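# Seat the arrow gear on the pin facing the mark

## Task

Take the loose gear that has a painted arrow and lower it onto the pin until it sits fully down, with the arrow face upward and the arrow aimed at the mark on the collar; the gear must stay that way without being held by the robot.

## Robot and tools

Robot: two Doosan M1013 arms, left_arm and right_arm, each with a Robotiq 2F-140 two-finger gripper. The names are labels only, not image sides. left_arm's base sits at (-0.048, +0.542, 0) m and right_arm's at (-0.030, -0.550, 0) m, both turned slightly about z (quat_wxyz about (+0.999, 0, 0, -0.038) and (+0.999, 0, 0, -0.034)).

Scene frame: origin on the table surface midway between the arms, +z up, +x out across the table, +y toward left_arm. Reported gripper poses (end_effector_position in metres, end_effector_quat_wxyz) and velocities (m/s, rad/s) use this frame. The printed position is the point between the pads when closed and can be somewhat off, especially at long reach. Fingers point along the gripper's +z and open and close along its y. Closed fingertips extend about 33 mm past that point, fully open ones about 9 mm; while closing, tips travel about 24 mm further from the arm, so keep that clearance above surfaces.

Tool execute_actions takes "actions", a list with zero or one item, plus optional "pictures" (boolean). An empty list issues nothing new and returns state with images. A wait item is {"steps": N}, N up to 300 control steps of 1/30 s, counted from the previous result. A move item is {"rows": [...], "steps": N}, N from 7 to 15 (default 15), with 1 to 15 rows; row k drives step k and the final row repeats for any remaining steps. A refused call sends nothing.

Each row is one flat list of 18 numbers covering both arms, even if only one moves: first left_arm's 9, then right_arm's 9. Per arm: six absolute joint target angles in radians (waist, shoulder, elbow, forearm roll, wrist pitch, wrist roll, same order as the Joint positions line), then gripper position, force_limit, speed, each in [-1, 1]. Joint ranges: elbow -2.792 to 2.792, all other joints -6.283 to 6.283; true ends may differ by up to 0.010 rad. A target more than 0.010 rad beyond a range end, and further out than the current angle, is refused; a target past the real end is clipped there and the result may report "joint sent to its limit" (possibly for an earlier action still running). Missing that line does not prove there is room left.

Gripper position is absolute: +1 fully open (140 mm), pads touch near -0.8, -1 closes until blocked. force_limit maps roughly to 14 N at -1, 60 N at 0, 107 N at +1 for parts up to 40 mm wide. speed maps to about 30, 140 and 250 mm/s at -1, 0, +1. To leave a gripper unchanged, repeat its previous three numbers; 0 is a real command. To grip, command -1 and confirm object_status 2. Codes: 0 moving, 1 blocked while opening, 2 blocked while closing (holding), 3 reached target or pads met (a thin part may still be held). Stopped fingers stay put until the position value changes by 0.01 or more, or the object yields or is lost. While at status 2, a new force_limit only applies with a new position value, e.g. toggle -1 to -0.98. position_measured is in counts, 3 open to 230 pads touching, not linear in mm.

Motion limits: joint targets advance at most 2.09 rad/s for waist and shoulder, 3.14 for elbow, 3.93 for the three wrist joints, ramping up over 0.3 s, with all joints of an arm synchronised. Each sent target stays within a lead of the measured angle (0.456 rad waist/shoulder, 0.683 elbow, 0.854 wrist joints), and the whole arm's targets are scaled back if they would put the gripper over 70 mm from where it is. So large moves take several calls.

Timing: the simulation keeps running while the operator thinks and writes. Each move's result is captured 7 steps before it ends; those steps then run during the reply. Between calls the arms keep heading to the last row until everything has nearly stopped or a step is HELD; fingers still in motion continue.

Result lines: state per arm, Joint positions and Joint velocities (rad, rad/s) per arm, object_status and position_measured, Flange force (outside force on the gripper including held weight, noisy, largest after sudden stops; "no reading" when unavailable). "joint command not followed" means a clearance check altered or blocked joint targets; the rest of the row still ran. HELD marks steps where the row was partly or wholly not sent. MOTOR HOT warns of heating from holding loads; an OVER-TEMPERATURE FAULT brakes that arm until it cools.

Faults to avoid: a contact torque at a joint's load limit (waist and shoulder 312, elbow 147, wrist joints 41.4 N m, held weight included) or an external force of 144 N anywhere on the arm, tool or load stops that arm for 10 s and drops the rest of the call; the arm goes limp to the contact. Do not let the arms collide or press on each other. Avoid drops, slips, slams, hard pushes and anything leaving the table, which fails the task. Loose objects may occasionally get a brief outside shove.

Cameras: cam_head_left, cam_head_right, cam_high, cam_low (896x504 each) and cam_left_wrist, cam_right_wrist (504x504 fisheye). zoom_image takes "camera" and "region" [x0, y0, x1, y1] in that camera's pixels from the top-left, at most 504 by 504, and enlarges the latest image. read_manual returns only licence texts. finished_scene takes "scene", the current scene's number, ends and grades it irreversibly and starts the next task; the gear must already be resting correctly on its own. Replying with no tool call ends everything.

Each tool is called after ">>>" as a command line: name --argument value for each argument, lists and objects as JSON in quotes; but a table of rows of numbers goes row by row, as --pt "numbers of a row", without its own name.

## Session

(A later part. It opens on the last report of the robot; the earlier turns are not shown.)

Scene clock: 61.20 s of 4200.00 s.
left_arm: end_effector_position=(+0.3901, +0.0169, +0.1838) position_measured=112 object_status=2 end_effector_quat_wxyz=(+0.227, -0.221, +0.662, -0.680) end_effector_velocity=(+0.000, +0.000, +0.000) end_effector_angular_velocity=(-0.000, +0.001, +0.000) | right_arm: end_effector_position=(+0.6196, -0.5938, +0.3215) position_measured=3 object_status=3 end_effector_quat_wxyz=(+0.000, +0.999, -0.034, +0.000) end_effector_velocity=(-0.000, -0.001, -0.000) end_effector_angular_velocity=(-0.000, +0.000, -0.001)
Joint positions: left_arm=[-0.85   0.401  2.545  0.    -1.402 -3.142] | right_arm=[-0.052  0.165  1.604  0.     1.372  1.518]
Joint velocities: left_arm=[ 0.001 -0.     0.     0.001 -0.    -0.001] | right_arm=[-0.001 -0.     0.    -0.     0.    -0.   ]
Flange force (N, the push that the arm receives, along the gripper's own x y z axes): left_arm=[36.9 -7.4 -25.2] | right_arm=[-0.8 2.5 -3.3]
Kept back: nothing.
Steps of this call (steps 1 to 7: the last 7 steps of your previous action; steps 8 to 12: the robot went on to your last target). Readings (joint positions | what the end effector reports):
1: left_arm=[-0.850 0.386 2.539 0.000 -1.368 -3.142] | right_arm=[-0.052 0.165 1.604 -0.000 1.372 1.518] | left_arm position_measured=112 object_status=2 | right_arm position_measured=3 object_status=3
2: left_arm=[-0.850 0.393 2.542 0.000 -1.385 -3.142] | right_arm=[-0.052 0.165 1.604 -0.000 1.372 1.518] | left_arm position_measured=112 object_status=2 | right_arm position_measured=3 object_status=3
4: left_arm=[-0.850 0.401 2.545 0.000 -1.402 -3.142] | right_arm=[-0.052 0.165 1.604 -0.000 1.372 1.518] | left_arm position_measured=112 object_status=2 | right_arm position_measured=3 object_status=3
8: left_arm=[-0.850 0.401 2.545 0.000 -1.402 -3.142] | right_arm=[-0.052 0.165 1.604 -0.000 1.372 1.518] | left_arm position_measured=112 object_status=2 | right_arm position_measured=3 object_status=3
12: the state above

>>> execute_actions --actions '[{"rows":[[-0.8503,0.401,2.5453,0,-1.402,-3.1416,0.3,1,-1,-0.052,0.165,1.604,0,1.372,1.518,1,0,0]],"steps":15}]'

>>> execute_actions --actions '[{"steps":15}]' --pictures true

>>> zoom_image --camera "cam_head_left" --region '[340,200,520,350]'

Scene clock: 61.70 s of 4200.00 s.
left_arm: end_effector_position=(+0.3902, +0.0170, +0.1836) position_measured=102 object_status=0 end_effector_quat_wxyz=(+0.227, -0.221, +0.662, -0.679) end_effector_velocity=(+0.001, +0.001, -0.000) end_effector_angular_velocity=(+0.001, +0.001, +0.002) | right_arm: end_effector_position=(+0.6196, -0.5938, +0.3215) position_measured=3 object_status=3 end_effector_quat_wxyz=(+0.000, +0.999, -0.034, +0.000) end_effector_velocity=(-0.000, -0.000, -0.000) end_effector_angular_velocity=(-0.000, +0.001, -0.001)
Joint positions: left_arm=[-0.85   0.401  2.545 -0.    -1.402 -3.142] | right_arm=[-0.052  0.165  1.604 -0.     1.372  1.518]
Joint velocities: left_arm=[ 0.002 -0.001  0.001  0.     0.    -0.   ] | right_arm=[-0.001  0.     0.    -0.     0.001  0.   ]
Flange force (N, the push that the arm receives, along the gripper's own x y z axes): left_arm=[15.0 20.1 -3.1] | right_arm=[0.0 2.2 -3.3]
Steps of this call (steps 1 to 7: the robot went on to your last target; steps 8 to 15: the first 8 steps of this action). Readings (joint positions | what the end effector reports):
8: left_arm=[-0.850 0.401 2.545 0.000 -1.402 -3.142] | right_arm=[-0.052 0.165 1.604 0.000 1.372 1.518] | left_arm position_measured=112 object_status=0 | right_arm position_measured=3 object_status=3
9: left_arm=[-0.850 0.401 2.545 0.000 -1.402 -3.142] | right_arm=[-0.052 0.165 1.604 -0.000 1.372 1.518] | left_arm position_measured=112 object_status=0 | right_arm position_measured=3 object_status=3
11: left_arm=[-0.850 0.401 2.545 -0.000 -1.402 -3.142] | right_arm=[-0.052 0.165 1.604 -0.000 1.372 1.518] | left_arm position_measured=108 object_status=0 | right_arm position_measured=3 object_status=3
15: the state above

Scene clock: 62.20 s of 4200.00 s.
left_arm: end_effector_position=(+0.3901, +0.0169, +0.1838) position_measured=91 object_status=3 end_effector_quat_wxyz=(+0.227, -0.221, +0.662, -0.680) end_effector_velocity=(+0.000, +0.000, +0.000) end_effector_angular_velocity=(+0.000, -0.001, +0.000) | right_arm: end_effector_position=(+0.6196, -0.5938, +0.3215) position_measured=3 object_status=3 end_effector_quat_wxyz=(+0.000, +0.999, -0.034, +0.000) end_effector_velocity=(-0.000, -0.000, +0.001) end_effector_angular_velocity=(-0.000, +0.001, -0.000)
Joint positions: left_arm=[-0.85   0.401  2.545 -0.    -1.402 -3.142] | right_arm=[-0.052  0.165  1.604 -0.     1.372  1.518]
Joint velocities: left_arm=[ 0.     0.     0.    -0.    -0.001  0.001] | right_arm=[-0.    -0.    -0.001 -0.     0.003 -0.   ]
Flange force (N, the push that the arm receives, along the gripper's own x y z axes): left_arm=[10.2 6.5 -14.2] | right_arm=[-1.6 1.9 -3.4]
Kept back: nothing.
Steps of this call (steps 1 to 7: the last 7 steps of your previous action; steps 8 to 15: the robot went on to your last target). Readings (joint positions | what the end effector reports):
1: left_arm=[-0.850 0.401 2.545 -0.000 -1.402 -3.142] | right_arm=[-0.052 0.165 1.604 -0.000 1.372 1.518] | left_arm position_measured=100 object_status=0 | right_arm position_measured=3 object_status=3
2: left_arm=[-0.850 0.401 2.545 -0.000 -1.402 -3.142] | right_arm=[-0.052 0.165 1.604 -0.000 1.372 1.518] | left_arm position_measured=98 object_status=0 | right_arm position_measured=3 object_status=3
4: left_arm=[-0.850 0.401 2.546 -0.000 -1.402 -3.142] | right_arm=[-0.052 0.165 1.604 0.000 1.372 1.518] | left_arm position_measured=95 object_status=0 | right_arm position_measured=3 object_status=3
8: left_arm=[-0.850 0.401 2.545 -0.000 -1.402 -3.142] | right_arm=[-0.052 0.165 1.604 -0.000 1.372 1.518] | left_arm position_measured=91 object_status=0 | right_arm position_measured=3 object_status=3
15: the state above
All arms were judged still, so your last target was given up. Only a new action makes them travel on or press farther. Fingers that are still opening or closing keep moving.

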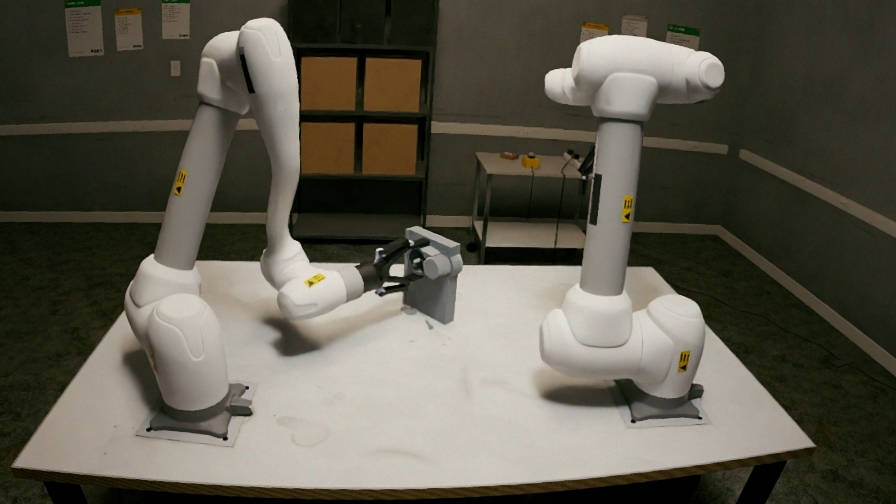

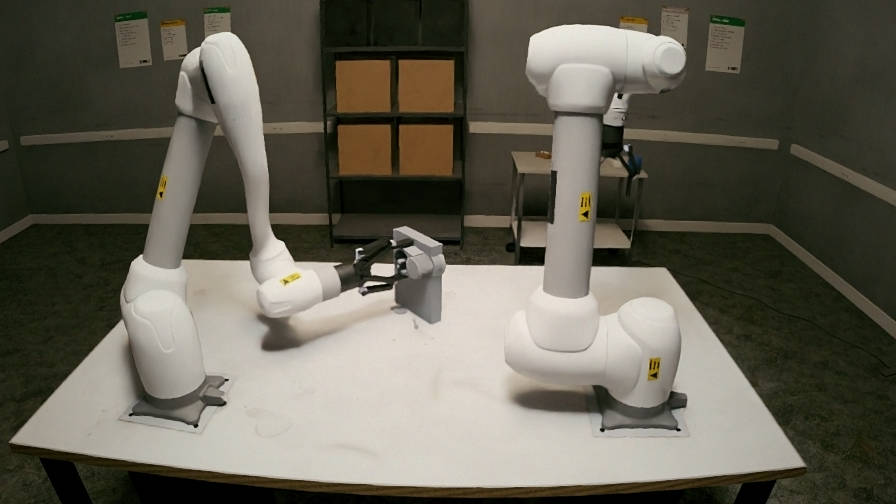

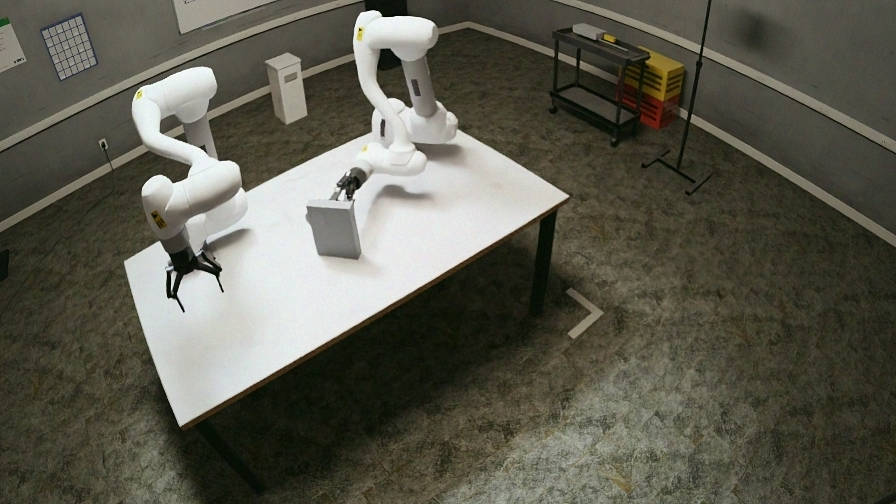

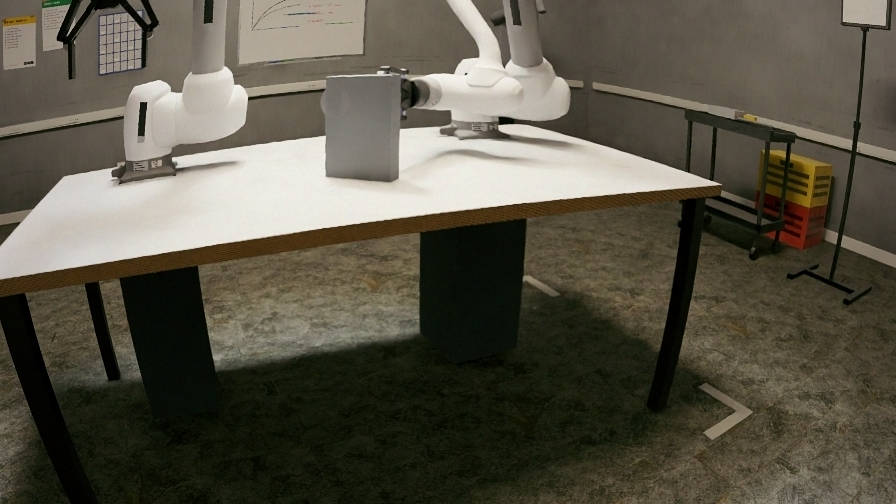

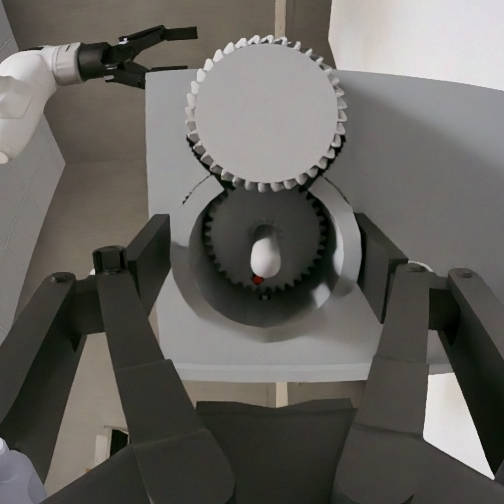

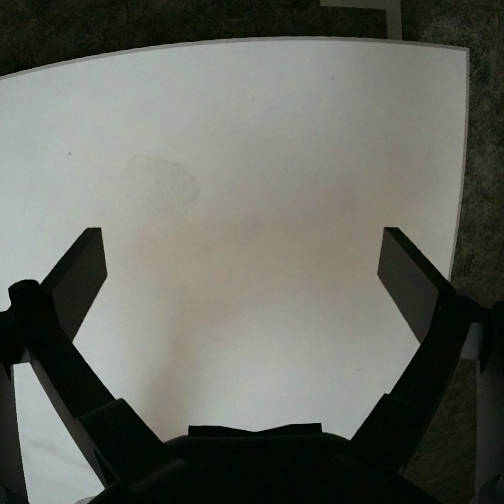

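Region (340, 200, 520, 350) of cam_head_left's 896x504 image, scaled by 2.800, with more detail than that image has.

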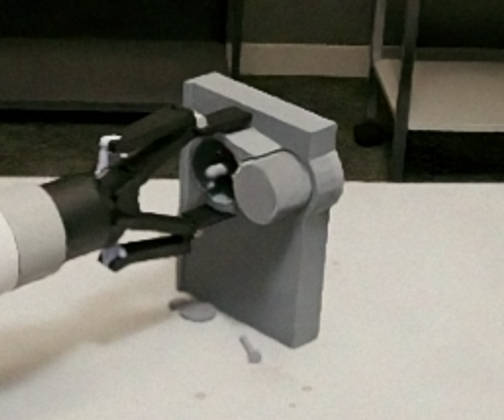

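>>> execute_actions --actions '[{"rows":[[-0.8503,0.401,2.5453,0,-1.402,-3.1416,0.42,1,-1,-0.052,0.165,1.604,0,1.372,1.518,1,0,0],[-0.8503,0.400,2.549,0,-1.4045,-3.1416,0.42,1,-1,-0.052,0.165,1.604,0,1.372,1.518,1,0,0],[-0.8503,0.3987,2.553,0,-1.407,-3.1416,0.42,1,-1,-0.052,0.165,1.604,0,1.372,1.518,1,0,0],[-0.8503,0.3975,2.557,0,-1.4095,-3.1416,0.42,1,-1,-0.052,0.165,1.604,0,1.372,1.518,1,0,0],[-0.8503,0.3963,2.5605,0,-1.412,-3.1416,0.42,1,-1,-0.052,0.165,1.604,0,1.372,1.518,1,0,0],[-0.8503,0.3951,2.5642,0,-1.4145,-3.1416,0.42,1,-1,-0.052,0.165,1.604,0,1.372,1.518,1,0,0]],"steps":15}]'

>>> execute_actions --actions '[{"steps":15}]' --pictures true

Scene clock: 63.03 s of 4200.00 s.
left_arm: end_effector_position=(+0.3839, +0.0251, +0.1836) position_measured=81 object_status=0 end_effector_quat_wxyz=(+0.227, -0.221, +0.662, -0.679) end_effector_velocity=(-0.009, +0.011, +0.001) end_effector_angular_velocity=(-0.002, -0.001, -0.001) | right_arm: end_effector_position=(+0.6196, -0.5938, +0.3215) position_measured=3 object_status=3 end_effector_quat_wxyz=(+0.000, +0.999, -0.034, +0.000) end_effector_velocity=(+0.001, -0.000, +0.001) end_effector_angular_velocity=(-0.000, -0.004, +0.000)
Joint positions: left_arm=[-0.85   0.395  2.564  0.    -1.414 -3.142] | right_arm=[-0.052  0.165  1.604 -0.     1.372  1.518]
Joint velocities: left_arm=[-0.001 -0.009  0.026 -0.001 -0.019 -0.   ] | right_arm=[ 0.     0.    -0.001  0.    -0.002 -0.   ]
Flange force (N, the push that the arm receives, along the gripper's own x y z axes): left_arm=[17.1 9.7 2.0] | right_arm=[-3.2 1.1 -2.3]
Steps of this call (steps 1 to 17: nothing new was sent; steps 18 to 25: the first 8 steps of this action). Readings (joint positions | what the end effector reports):
18: left_arm=[-0.850 0.401 2.545 -0.000 -1.402 -3.142] | right_arm=[-0.052 0.165 1.604 -0.000 1.372 1.518] | left_arm position_measured=91 object_status=0 | right_arm position_measured=3 object_status=3
19: left_arm=[-0.850 0.401 2.545 0.000 -1.402 -3.142] | right_arm=[-0.052 0.165 1.604 -0.000 1.372 1.518] | left_arm position_measured=90 object_status=0 | right_arm position_measured=3 object_status=3
21: left_arm=[-0.850 0.400 2.550 0.000 -1.405 -3.142] | right_arm=[-0.052 0.165 1.604 -0.000 1.372 1.518] | left_arm position_measured=87 object_status=0 | right_arm position_measured=3 object_status=3
25: the state above

Scene clock: 63.53 s of 4200.00 s.
left_arm: end_effector_position=(+0.3838, +0.0253, +0.1836) position_measured=76 object_status=3 end_effector_quat_wxyz=(+0.227, -0.221, +0.662, -0.679) end_effector_velocity=(-0.001, -0.000, -0.001) end_effector_angular_velocity=(+0.002, +0.001, -0.001) | right_arm: end_effector_position=(+0.6196, -0.5938, +0.3215) position_measured=3 object_status=3 end_effector_quat_wxyz=(+0.000, +0.999, -0.034, +0.000) end_effector_velocity=(-0.000, +0.002, -0.000) end_effector_angular_velocity=(+0.000, +0.001, +0.002)
Joint positions: left_arm=[-0.85   0.395  2.564  0.    -1.414 -3.142] | right_arm=[-0.052  0.165  1.604 -0.     1.372  1.518]
Joint velocities: left_arm=[-0.001  0.001  0.     0.001  0.001  0.001] | right_arm=[0.002 0.    0.001 0.    0.    0.   ]
Flange force (N, the push that the arm receives, along the gripper's own x y z axes): left_arm=[13.9 10.1 1.8] | right_arm=[-0.8 2.4 -2.4]
Kept back: nothing.
Steps of this call (steps 1 to 7: the last 7 steps of your previous action; steps 8 to 15: the robot went on to your last target). Readings (joint positions | what the end effector reports):
1: left_arm=[-0.850 0.395 2.564 0.000 -1.414 -3.142] | right_arm=[-0.052 0.165 1.604 -0.000 1.372 1.518] | left_arm position_measured=79 object_status=0 | right_arm position_measured=3 object_status=3
2: left_arm=[-0.850 0.395 2.564 0.000 -1.414 -3.142] | right_arm=[-0.052 0.165 1.604 -0.000 1.372 1.518] | left_arm position_measured=77 object_status=0 | right_arm position_measured=3 object_status=3
4: left_arm=[-0.850 0.395 2.564 0.000 -1.414 -3.142] | right_arm=[-0.052 0.165 1.604 0.000 1.372 1.518] | left_arm position_measured=76 object_status=0 | right_arm position_measured=3 object_status=3
8: left_arm=[-0.850 0.395 2.564 0.000 -1.414 -3.142] | right_arm=[-0.052 0.165 1.604 -0.000 1.372 1.518] | left_arm position_measured=76 object_status=0 | right_arm position_measured=3 object_status=3
15: the state above
All arms were judged still, so your last target was given up. Only a new action makes them travel on or press farther. Fingers that are still opening or closing keep moving.

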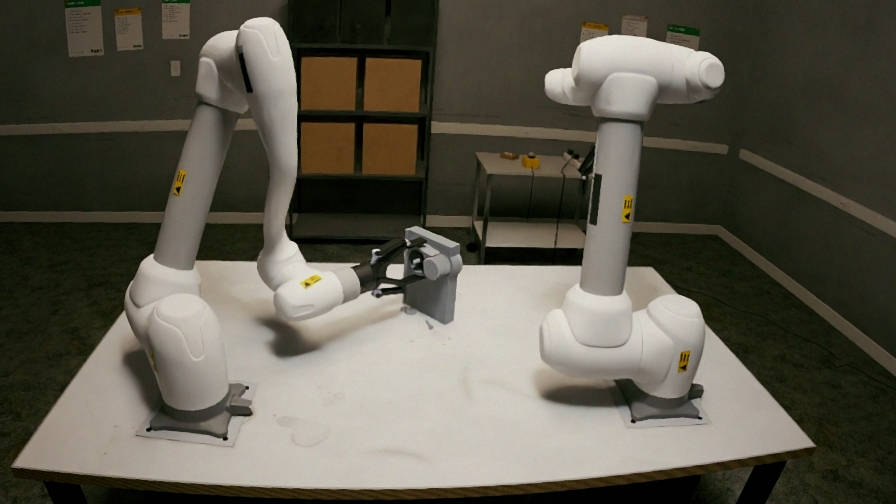

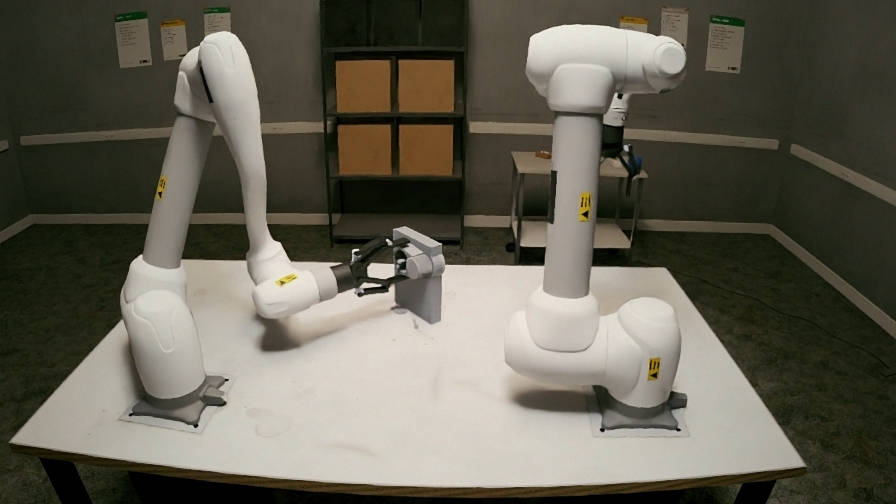

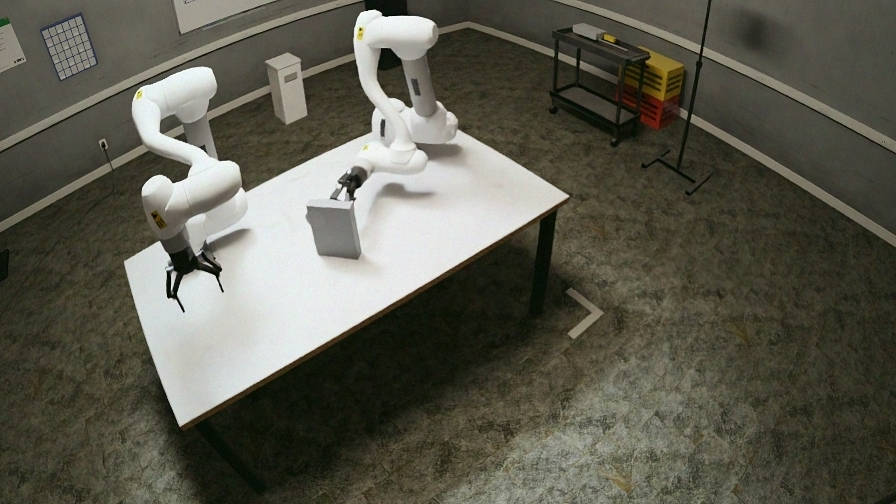

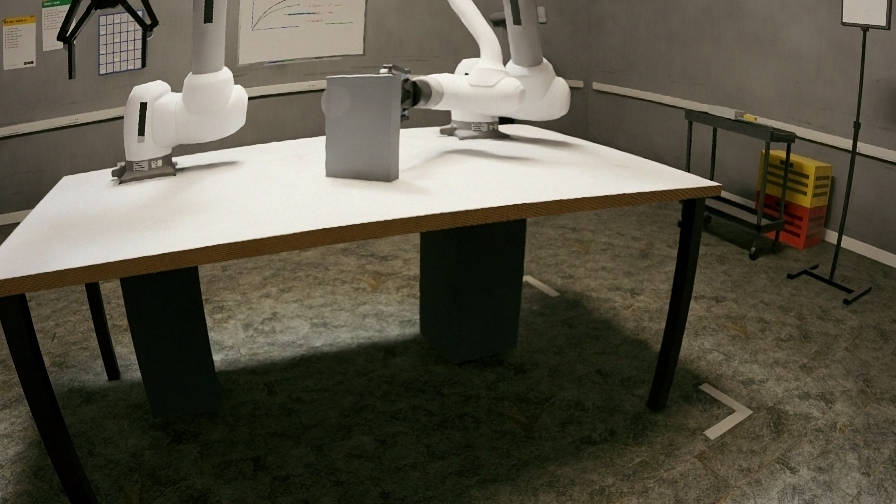

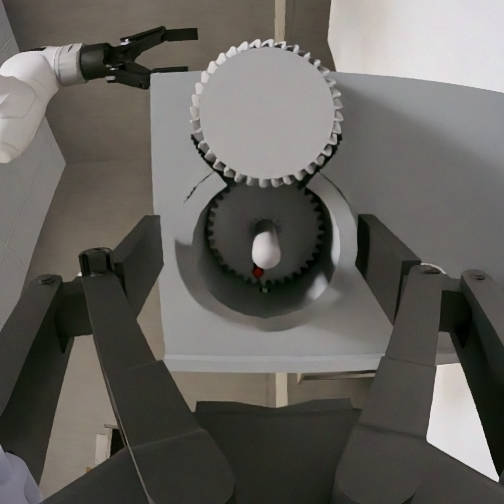

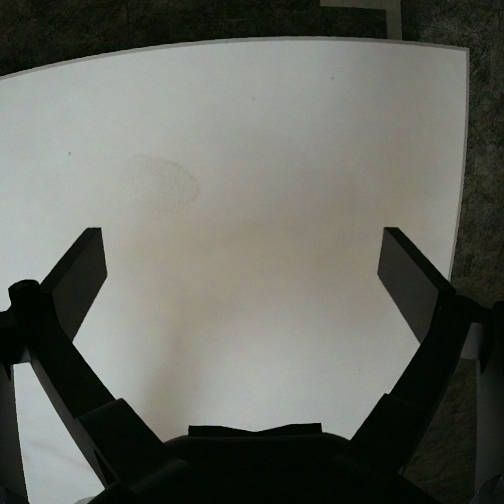

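>>> execute_actions --actions '[{"rows":[[-0.8503,0.3677,2.6717,0,-1.4946,-3.1416,0.3,1,0,-0.052,0.165,1.604,0,1.372,1.518,1,0,0]],"steps":12}]'

>>> execute_actions --actions '[{"rows":[[-0.8503,0.0621,2.6526,0,-1.144,-3.1416,0.3,1,0,-0.052,0.165,1.604,0,1.372,1.518,1,0,0]],"steps":13}]'

>>> execute_actions --actions '[{"rows":[[-0.8503,-0.1781,2.5727,0,-0.824,-3.1416,0.3,1,0,-0.052,0.165,1.604,0,1.372,1.518,1,0,0]],"steps":13}]'

>>> execute_actions --actions '[{"rows":[[-0.8503,-0.1581,1.9311,0,0.583,-3.1416,0.3,1,0,-0.052,0.165,1.604,0,1.372,1.518,1,0,0]],"steps":15}]'

>>> execute_actions --actions '[{"steps":15}]'

>>> execute_actions --actions '[{"rows":[[-0.8503,0.291,1.4671,0,1.3835,-3.1416,0.3,1,0,-0.052,0.165,1.604,0,1.372,1.518,1,0,0]],"steps":15}]'

>>> execute_actions --actions '[{"steps":18}]' --pictures true

Scene clock: 64.77 s of 4200.00 s.
left_arm: end_effector_position=(+0.3571, +0.0609, +0.1830) position_measured=91 object_status=0 end_effector_quat_wxyz=(+0.227, -0.221, +0.662, -0.679) end_effector_velocity=(-0.254, +0.343, -0.007) end_effector_angular_velocity=(+0.026, +0.020, +0.007) | right_arm: end_effector_position=(+0.6196, -0.5938, +0.3215) position_measured=3 object_status=3 end_effector_quat_wxyz=(+0.000, +0.999, -0.034, +0.000) end_effector_velocity=(+0.000, +0.001, +0.000) end_effector_angular_velocity=(+0.000, -0.000, +0.002)
Joint positions: left_arm=[-0.85   0.375  2.644 -0.    -1.473 -3.142] | right_arm=[-0.052  0.165  1.604 -0.     1.372  1.518]
Joint velocities: left_arm=[ 0.001 -0.191  0.762 -0.006 -0.538  0.   ] | right_arm=[ 0.002 -0.    -0.     0.     0.     0.   ]
Flange force (N, the push that the arm receives, along the gripper's own x y z axes): left_arm=[19.0 8.2 -2.8] | right_arm=[-1.8 0.1 -2.7]
Steps of this call (steps 1 to 32: nothing new was sent; steps 33 to 37: the first 5 steps of this action). Readings (joint positions | what the end effector reports):
33: left_arm=[-0.850 0.395 2.564 -0.000 -1.415 -3.142] | right_arm=[-0.052 0.165 1.604 -0.000 1.372 1.518] | left_arm position_measured=76 object_status=0 | right_arm position_measured=3 object_status=3
34: left_arm=[-0.850 0.394 2.570 -0.000 -1.419 -3.142] | right_arm=[-0.052 0.165 1.604 -0.000 1.372 1.518] | left_arm position_measured=79 object_status=0 | right_arm position_measured=3 object_status=3
36: left_arm=[-0.850 0.382 2.614 0.000 -1.452 -3.142] | right_arm=[-0.052 0.165 1.604 -0.000 1.372 1.518] | left_arm position_measured=91 object_status=0 | right_arm position_measured=3 object_status=3
37: the state above

Scene clock: 65.20 s of 4200.00 s.
left_arm: end_effector_position=(+0.3491, +0.0714, +0.2089) position_measured=91 object_status=3 end_effector_quat_wxyz=(+0.226, -0.222, +0.664, -0.677) end_effector_velocity=(-0.012, +0.015, +0.292) end_effector_angular_velocity=(+0.080, +0.060, -0.000) | right_arm: end_effector_position=(+0.6196, -0.5938, +0.3215) position_measured=3 object_status=3 end_effector_quat_wxyz=(+0.000, +0.999, -0.034, +0.000) end_effector_velocity=(-0.000, +0.000, -0.000) end_effector_angular_velocity=(+0.000, +0.001, +0.000)
Joint positions: left_arm=[-0.85   0.274  2.661 -0.    -1.384 -3.142] | right_arm=[-0.052  0.165  1.604 -0.     1.372  1.518]
Joint velocities: left_arm=[-0.001 -1.126 -0.066 -0.     1.292 -0.   ] | right_arm=[ 0.     0.     0.001  0.     0.    -0.   ]
Flange force (N, the push that the arm receives, along the gripper's own x y z axes): left_arm=[14.4 7.2 0.0] | right_arm=[-1.6 -0.3 -2.2]
Steps of this call (steps 1 to 7: the last 7 steps of your previous action; steps 8 to 13: the first 6 steps of this action). Readings (joint positions | what the end effector reports):
8: left_arm=[-0.850 0.368 2.672 -0.000 -1.495 -3.142] | right_arm=[-0.052 0.165 1.604 -0.000 1.372 1.518] | left_arm position_measured=91 object_status=3 | right_arm position_measured=3 object_status=3
9: left_arm=[-0.850 0.364 2.671 -0.000 -1.490 -3.142] | right_arm=[-0.052 0.165 1.604 -0.000 1.372 1.518] | left_arm position_measured=91 object_status=3 | right_arm position_measured=3 object_status=3
11: left_arm=[-0.850 0.334 2.666 -0.000 -1.454 -3.142] | right_arm=[-0.052 0.165 1.604 -0.000 1.372 1.518] | left_arm position_measured=91 object_status=3 | right_arm position_measured=3 object_status=3
13: the state above

Scene clock: 65.63 s of 4200.00 s.
left_arm: end_effector_position=(+0.3439, +0.0783, +0.2962) position_measured=91 object_status=3 end_effector_quat_wxyz=(+0.224, -0.224, +0.671, -0.671) end_effector_velocity=(+0.010, -0.012, +0.420) end_effector_angular_velocity=(-0.012, -0.007, +0.002) | right_arm: end_effector_position=(+0.6196, -0.5938, +0.3215) position_measured=3 object_status=3 end_effector_quat_wxyz=(+0.000, +0.999, -0.034, +0.000) end_effector_velocity=(+0.000, +0.001, -0.000) end_effector_angular_velocity=(+0.000, -0.001, +0.001)
Joint positions: left_arm=[-0.85  -0.032  2.621 -0.    -1.018 -3.142] | right_arm=[-0.052  0.165  1.604 -0.     1.372  1.518]
Joint velocities: left_arm=[ 0.    -1.121 -0.373 -0.001  1.481 -0.001] | right_arm=[ 0.001  0.     0.001  0.001 -0.002 -0.   ]
Flange force (N, the push that the arm receives, along the gripper's own x y z axes): left_arm=[19.9 0.5 0.5] | right_arm=[-1.0 1.5 -2.6]
Steps of this call (steps 1 to 7: the last 7 steps of your previous action; steps 8 to 13: the first 6 steps of this action). Readings (joint positions | what the end effector reports):
8: left_arm=[-0.850 0.062 2.653 -0.000 -1.144 -3.142] | right_arm=[-0.052 0.165 1.604 -0.000 1.372 1.518] | left_arm position_measured=91 object_status=3 | right_arm position_measured=3 object_status=3
9: left_arm=[-0.850 0.059 2.651 -0.000 -1.139 -3.142] | right_arm=[-0.052 0.165 1.604 -0.000 1.372 1.518] | left_arm position_measured=91 object_status=3 | right_arm position_measured=3 object_status=3
11: left_arm=[-0.850 0.029 2.642 -0.000 -1.099 -3.142] | right_arm=[-0.052 0.165 1.604 -0.000 1.372 1.518] | left_arm position_measured=91 object_status=3 | right_arm position_measured=3 object_status=3
13: the state above

Scene clock: 66.13 s of 4200.00 s.
left_arm: end_effector_position=(+0.3856, +0.0228, +0.4007) position_measured=91 object_status=3 end_effector_quat_wxyz=(+0.213, -0.234, +0.701, -0.639) end_effector_velocity=(+0.215, -0.288, +0.235) end_effector_angular_velocity=(+0.632, +0.473, -0.002) | right_arm: end_effector_position=(+0.6196, -0.5938, +0.3215) position_measured=3 object_status=3 end_effector_quat_wxyz=(+0.000, +0.999, -0.034, +0.000) end_effector_velocity=(+0.000, -0.001, +0.000) end_effector_angular_velocity=(-0.001, -0.001, -0.000)
Joint positions: left_arm=[-0.85  -0.171  2.377  0.    -0.542 -3.142] | right_arm=[-0.052  0.165  1.604 -0.     1.372  1.518]
Joint velocities: left_arm=[-0.001  0.033 -1.128  0.001  1.884  0.001] | right_arm=[-0.     0.    -0.    -0.001 -0.001  0.   ]
Flange force (N, the push that the arm receives, along the gripper's own x y z axes): left_arm=no reading | right_arm=[-2.9 3.0 -2.5]
Steps of this call (steps 1 to 7: the last 7 steps of your previous action; steps 8 to 15: the first 8 steps of this action). Readings (joint positions | what the end effector reports):
8: left_arm=[-0.850 -0.178 2.573 0.000 -0.824 -3.142] | right_arm=[-0.052 0.165 1.604 -0.000 1.372 1.518] | left_arm position_measured=91 object_status=3 | right_arm position_measured=3 object_status=3
9: left_arm=[-0.850 -0.177 2.568 0.000 -0.817 -3.142] | right_arm=[-0.052 0.165 1.604 -0.000 1.372 1.518] | left_arm position_measured=91 object_status=3 | right_arm position_measured=3 object_status=3
11: left_arm=[-0.850 -0.175 2.526 0.000 -0.761 -3.142] | right_arm=[-0.052 0.165 1.604 -0.000 1.372 1.518] | left_arm position_measured=91 object_status=3 | right_arm position_measured=3 object_status=3
15: the state above

Scene clock: 66.63 s of 4200.00 s.
left_arm: end_effector_position=(+0.3915, +0.0150, +0.4173) position_measured=91 object_status=3 end_effector_quat_wxyz=(+0.121, -0.292, +0.876, -0.363) end_effector_velocity=(-0.004, +0.005, -0.010) end_effector_angular_velocity=(+0.029, +0.023, +0.000) | right_arm: end_effector_position=(+0.6196, -0.5938, +0.3215) position_measured=3 object_status=3 end_effector_quat_wxyz=(+0.000, +0.999, -0.034, +0.000) end_effector_velocity=(+0.000, -0.001, -0.000) end_effector_angular_velocity=(-0.000, -0.001, -0.001)
Joint positions: left_arm=[-0.85  -0.158  1.932  0.     0.582 -3.142] | right_arm=[-0.052  0.165  1.604  0.     1.372  1.518]
Joint velocities: left_arm=[-0.     0.004 -0.    -0.001  0.033 -0.   ] | right_arm=[-0.001  0.    -0.    -0.    -0.001  0.   ]
Flange force (N, the push that the arm receives, along the gripper's own x y z axes): left_arm=[5.7 -1.3 6.5] | right_arm=[-1.7 2.4 -1.4]
Kept back: nothing.
Steps of this call (steps 1 to 7: the last 7 steps of your previous action; steps 8 to 15: the robot went on to your last target). Readings (joint positions | what the end effector reports):
1: left_arm=[-0.850 -0.170 2.338 0.000 -0.474 -3.142] | right_arm=[-0.052 0.165 1.604 -0.000 1.372 1.518] | left_arm position_measured=91 object_status=3 | right_arm position_measured=3 object_status=3
2: left_arm=[-0.850 -0.169 2.295 0.000 -0.394 -3.142] | right_arm=[-0.052 0.165 1.604 -0.000 1.372 1.518] | left_arm position_measured=91 object_status=3 | right_arm position_measured=3 object_status=3
4: left_arm=[-0.850 -0.166 2.195 0.000 -0.194 -3.142] | right_arm=[-0.052 0.165 1.604 -0.000 1.372 1.518] | left_arm position_measured=91 object_status=3 | right_arm position_measured=3 object_status=3
8: left_arm=[-0.850 -0.161 2.027 0.000 0.268 -3.142] | right_arm=[-0.052 0.165 1.604 -0.000 1.372 1.518] | left_arm position_measured=91 object_status=3 | right_arm position_measured=3 object_status=3
15: the state above

Scene clock: 66.90 s of 4200.00 s.
left_arm: end_effector_position=(+0.4084, -0.0073, +0.3659) position_measured=91 object_status=3 end_effector_quat_wxyz=(+0.073, -0.308, +0.923, -0.218) end_effector_velocity=(+0.096, -0.129, -0.380) end_effector_angular_velocity=(+2.042, +1.533, -0.001) | right_arm: end_effector_position=(+0.6196, -0.5938, +0.3215) position_measured=3 object_status=3 end_effector_quat_wxyz=(+0.000, +0.999, -0.034, +0.000) end_effector_velocity=(+0.000, -0.002, -0.001) end_effector_angular_velocity=(-0.000, -0.002, -0.002)
Joint positions: left_arm=[-0.85   0.026  1.741  0.     0.911 -3.142] | right_arm=[-0.052  0.165  1.604  0.     1.372  1.518]
Joint velocities: left_arm=[-0.001  1.478 -1.521  0.001  2.596 -0.   ] | right_arm=[-0.002  0.     0.001 -0.    -0.003 -0.   ]
Flange force (N, the push that the arm receives, along the gripper's own x y z axes): left_arm=[3.5 -3.1 4.1] | right_arm=[-0.2 2.3 -1.8]
Steps of this call (steps 1 to 8: the first 8 steps of this action). Readings (joint positions | what the end effector reports):
1: left_arm=[-0.850 -0.158 1.931 0.000 0.583 -3.142] | right_arm=[-0.052 0.165 1.604 -0.000 1.372 1.518] | left_arm position_measured=91 object_status=3 | right_arm position_measured=3 object_status=3
2: left_arm=[-0.850 -0.154 1.927 0.000 0.590 -3.142] | right_arm=[-0.052 0.165 1.604 0.000 1.372 1.518] | left_arm position_measured=91 object_status=3 | right_arm position_measured=3 object_status=3
4: left_arm=[-0.850 -0.125 1.897 0.000 0.643 -3.142] | right_arm=[-0.052 0.165 1.604 -0.000 1.372 1.518] | left_arm position_measured=91 object_status=3 | right_arm position_measured=3 object_status=3
8: the state above

Scene clock: 67.50 s of 4200.00 s.
left_arm: end_effector_position=(+0.4167, -0.0184, +0.3098) position_measured=91 object_status=3 end_effector_quat_wxyz=(+0.000, -0.317, +0.949, -0.000) end_effector_velocity=(+0.000, -0.000, +0.001) end_effector_angular_velocity=(-0.001, -0.001, -0.000) | right_arm: end_effector_position=(+0.6196, -0.5938, +0.3215) position_measured=3 object_status=3 end_effector_quat_wxyz=(+0.000, +0.999, -0.034, +0.000) end_effector_velocity=(-0.001, -0.000, +0.000) end_effector_angular_velocity=(-0.000, +0.003, -0.000)
Joint positions: left_arm=[-0.85   0.291  1.467  0.     1.383 -3.142] | right_arm=[-0.052  0.165  1.604 -0.     1.372  1.518]
Joint velocities: left_arm=[-0.    -0.001 -0.001  0.     0.     0.   ] | right_arm=[-0.    -0.    -0.    -0.     0.003  0.   ]
Flange force (N, the push that the arm receives, along the gripper's own x y z axes): left_arm=[4.9 -3.7 2.0] | right_arm=[-1.3 1.1 -2.5]
Kept back: nothing.
Steps of this call (steps 1 to 7: the last 7 steps of your previous action; steps 8 to 18: the robot went on to your last target). Readings (joint positions | what the end effector reports):
1: left_arm=[-0.850 0.077 1.688 0.000 1.002 -3.142] | right_arm=[-0.052 0.165 1.604 -0.000 1.372 1.518] | left_arm position_measured=91 object_status=3 | right_arm position_measured=3 object_status=3
2: left_arm=[-0.850 0.127 1.636 0.000 1.091 -3.142] | right_arm=[-0.052 0.165 1.604 -0.000 1.372 1.518] | left_arm position_measured=91 object_status=3 | right_arm position_measured=3 object_status=3
4: left_arm=[-0.850 0.212 1.550 0.000 1.241 -3.142] | right_arm=[-0.052 0.165 1.604 -0.000 1.372 1.518] | left_arm position_measured=91 object_status=3 | right_arm position_measured=3 object_status=3
8: left_arm=[-0.850 0.289 1.469 0.000 1.380 -3.142] | right_arm=[-0.052 0.165 1.604 0.000 1.372 1.518] | left_arm position_measured=91 object_status=3 | right_arm position_measured=3 object_status=3
18: the state above

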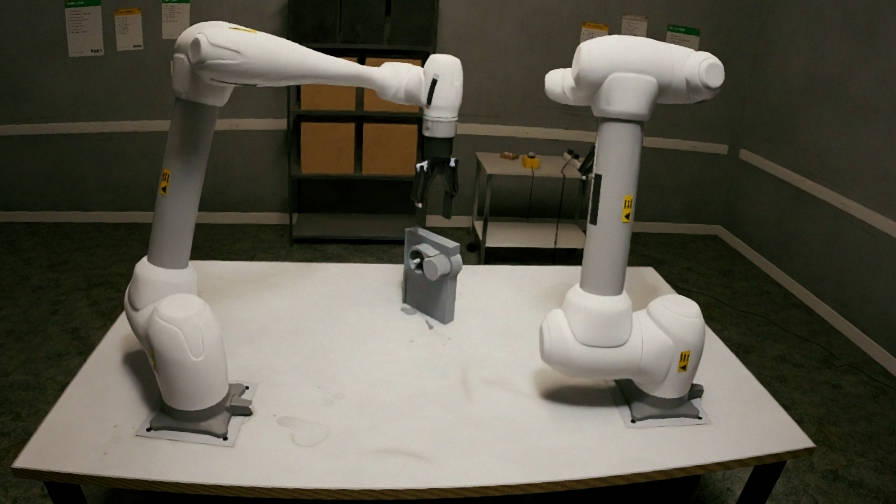

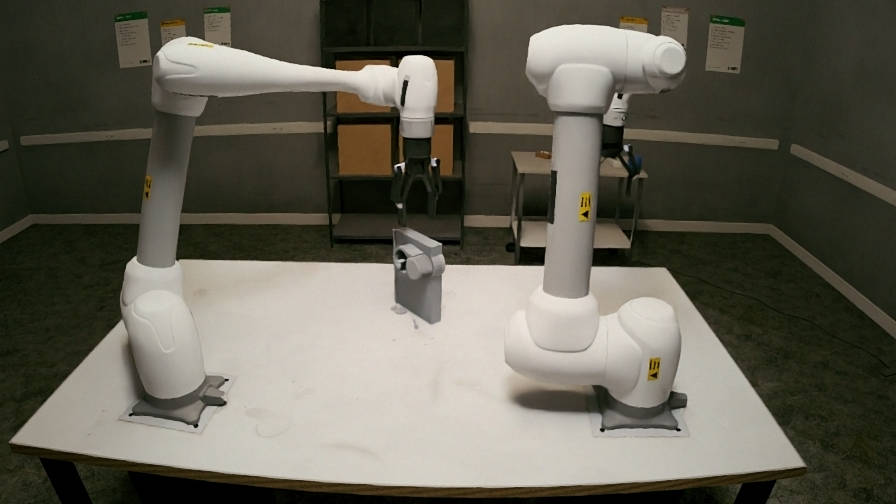

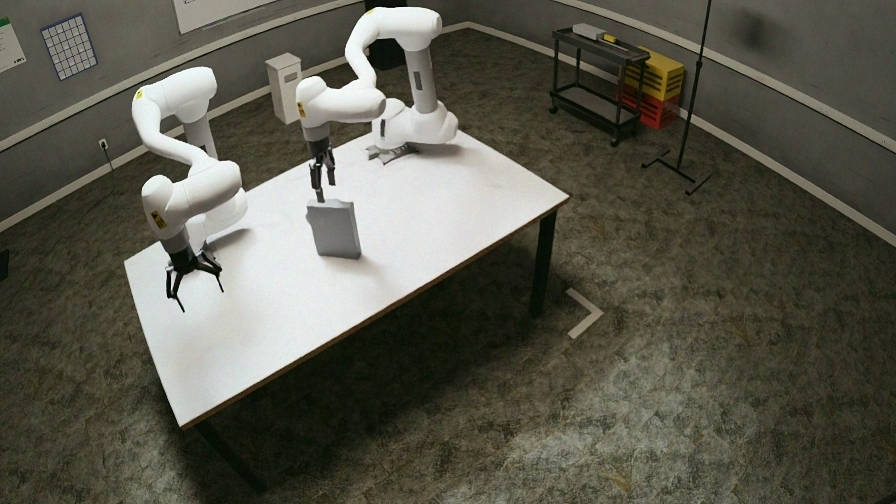

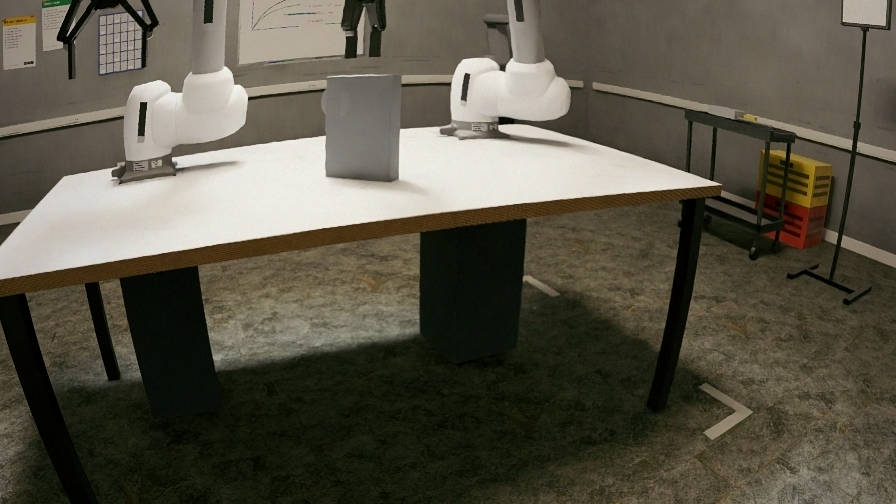

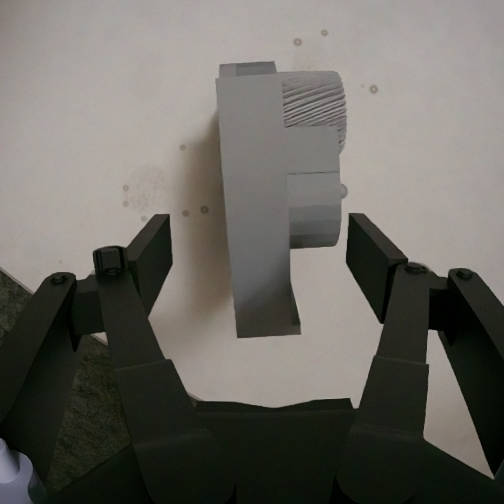

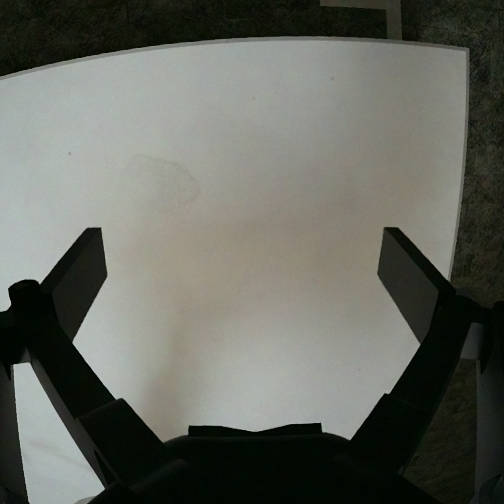

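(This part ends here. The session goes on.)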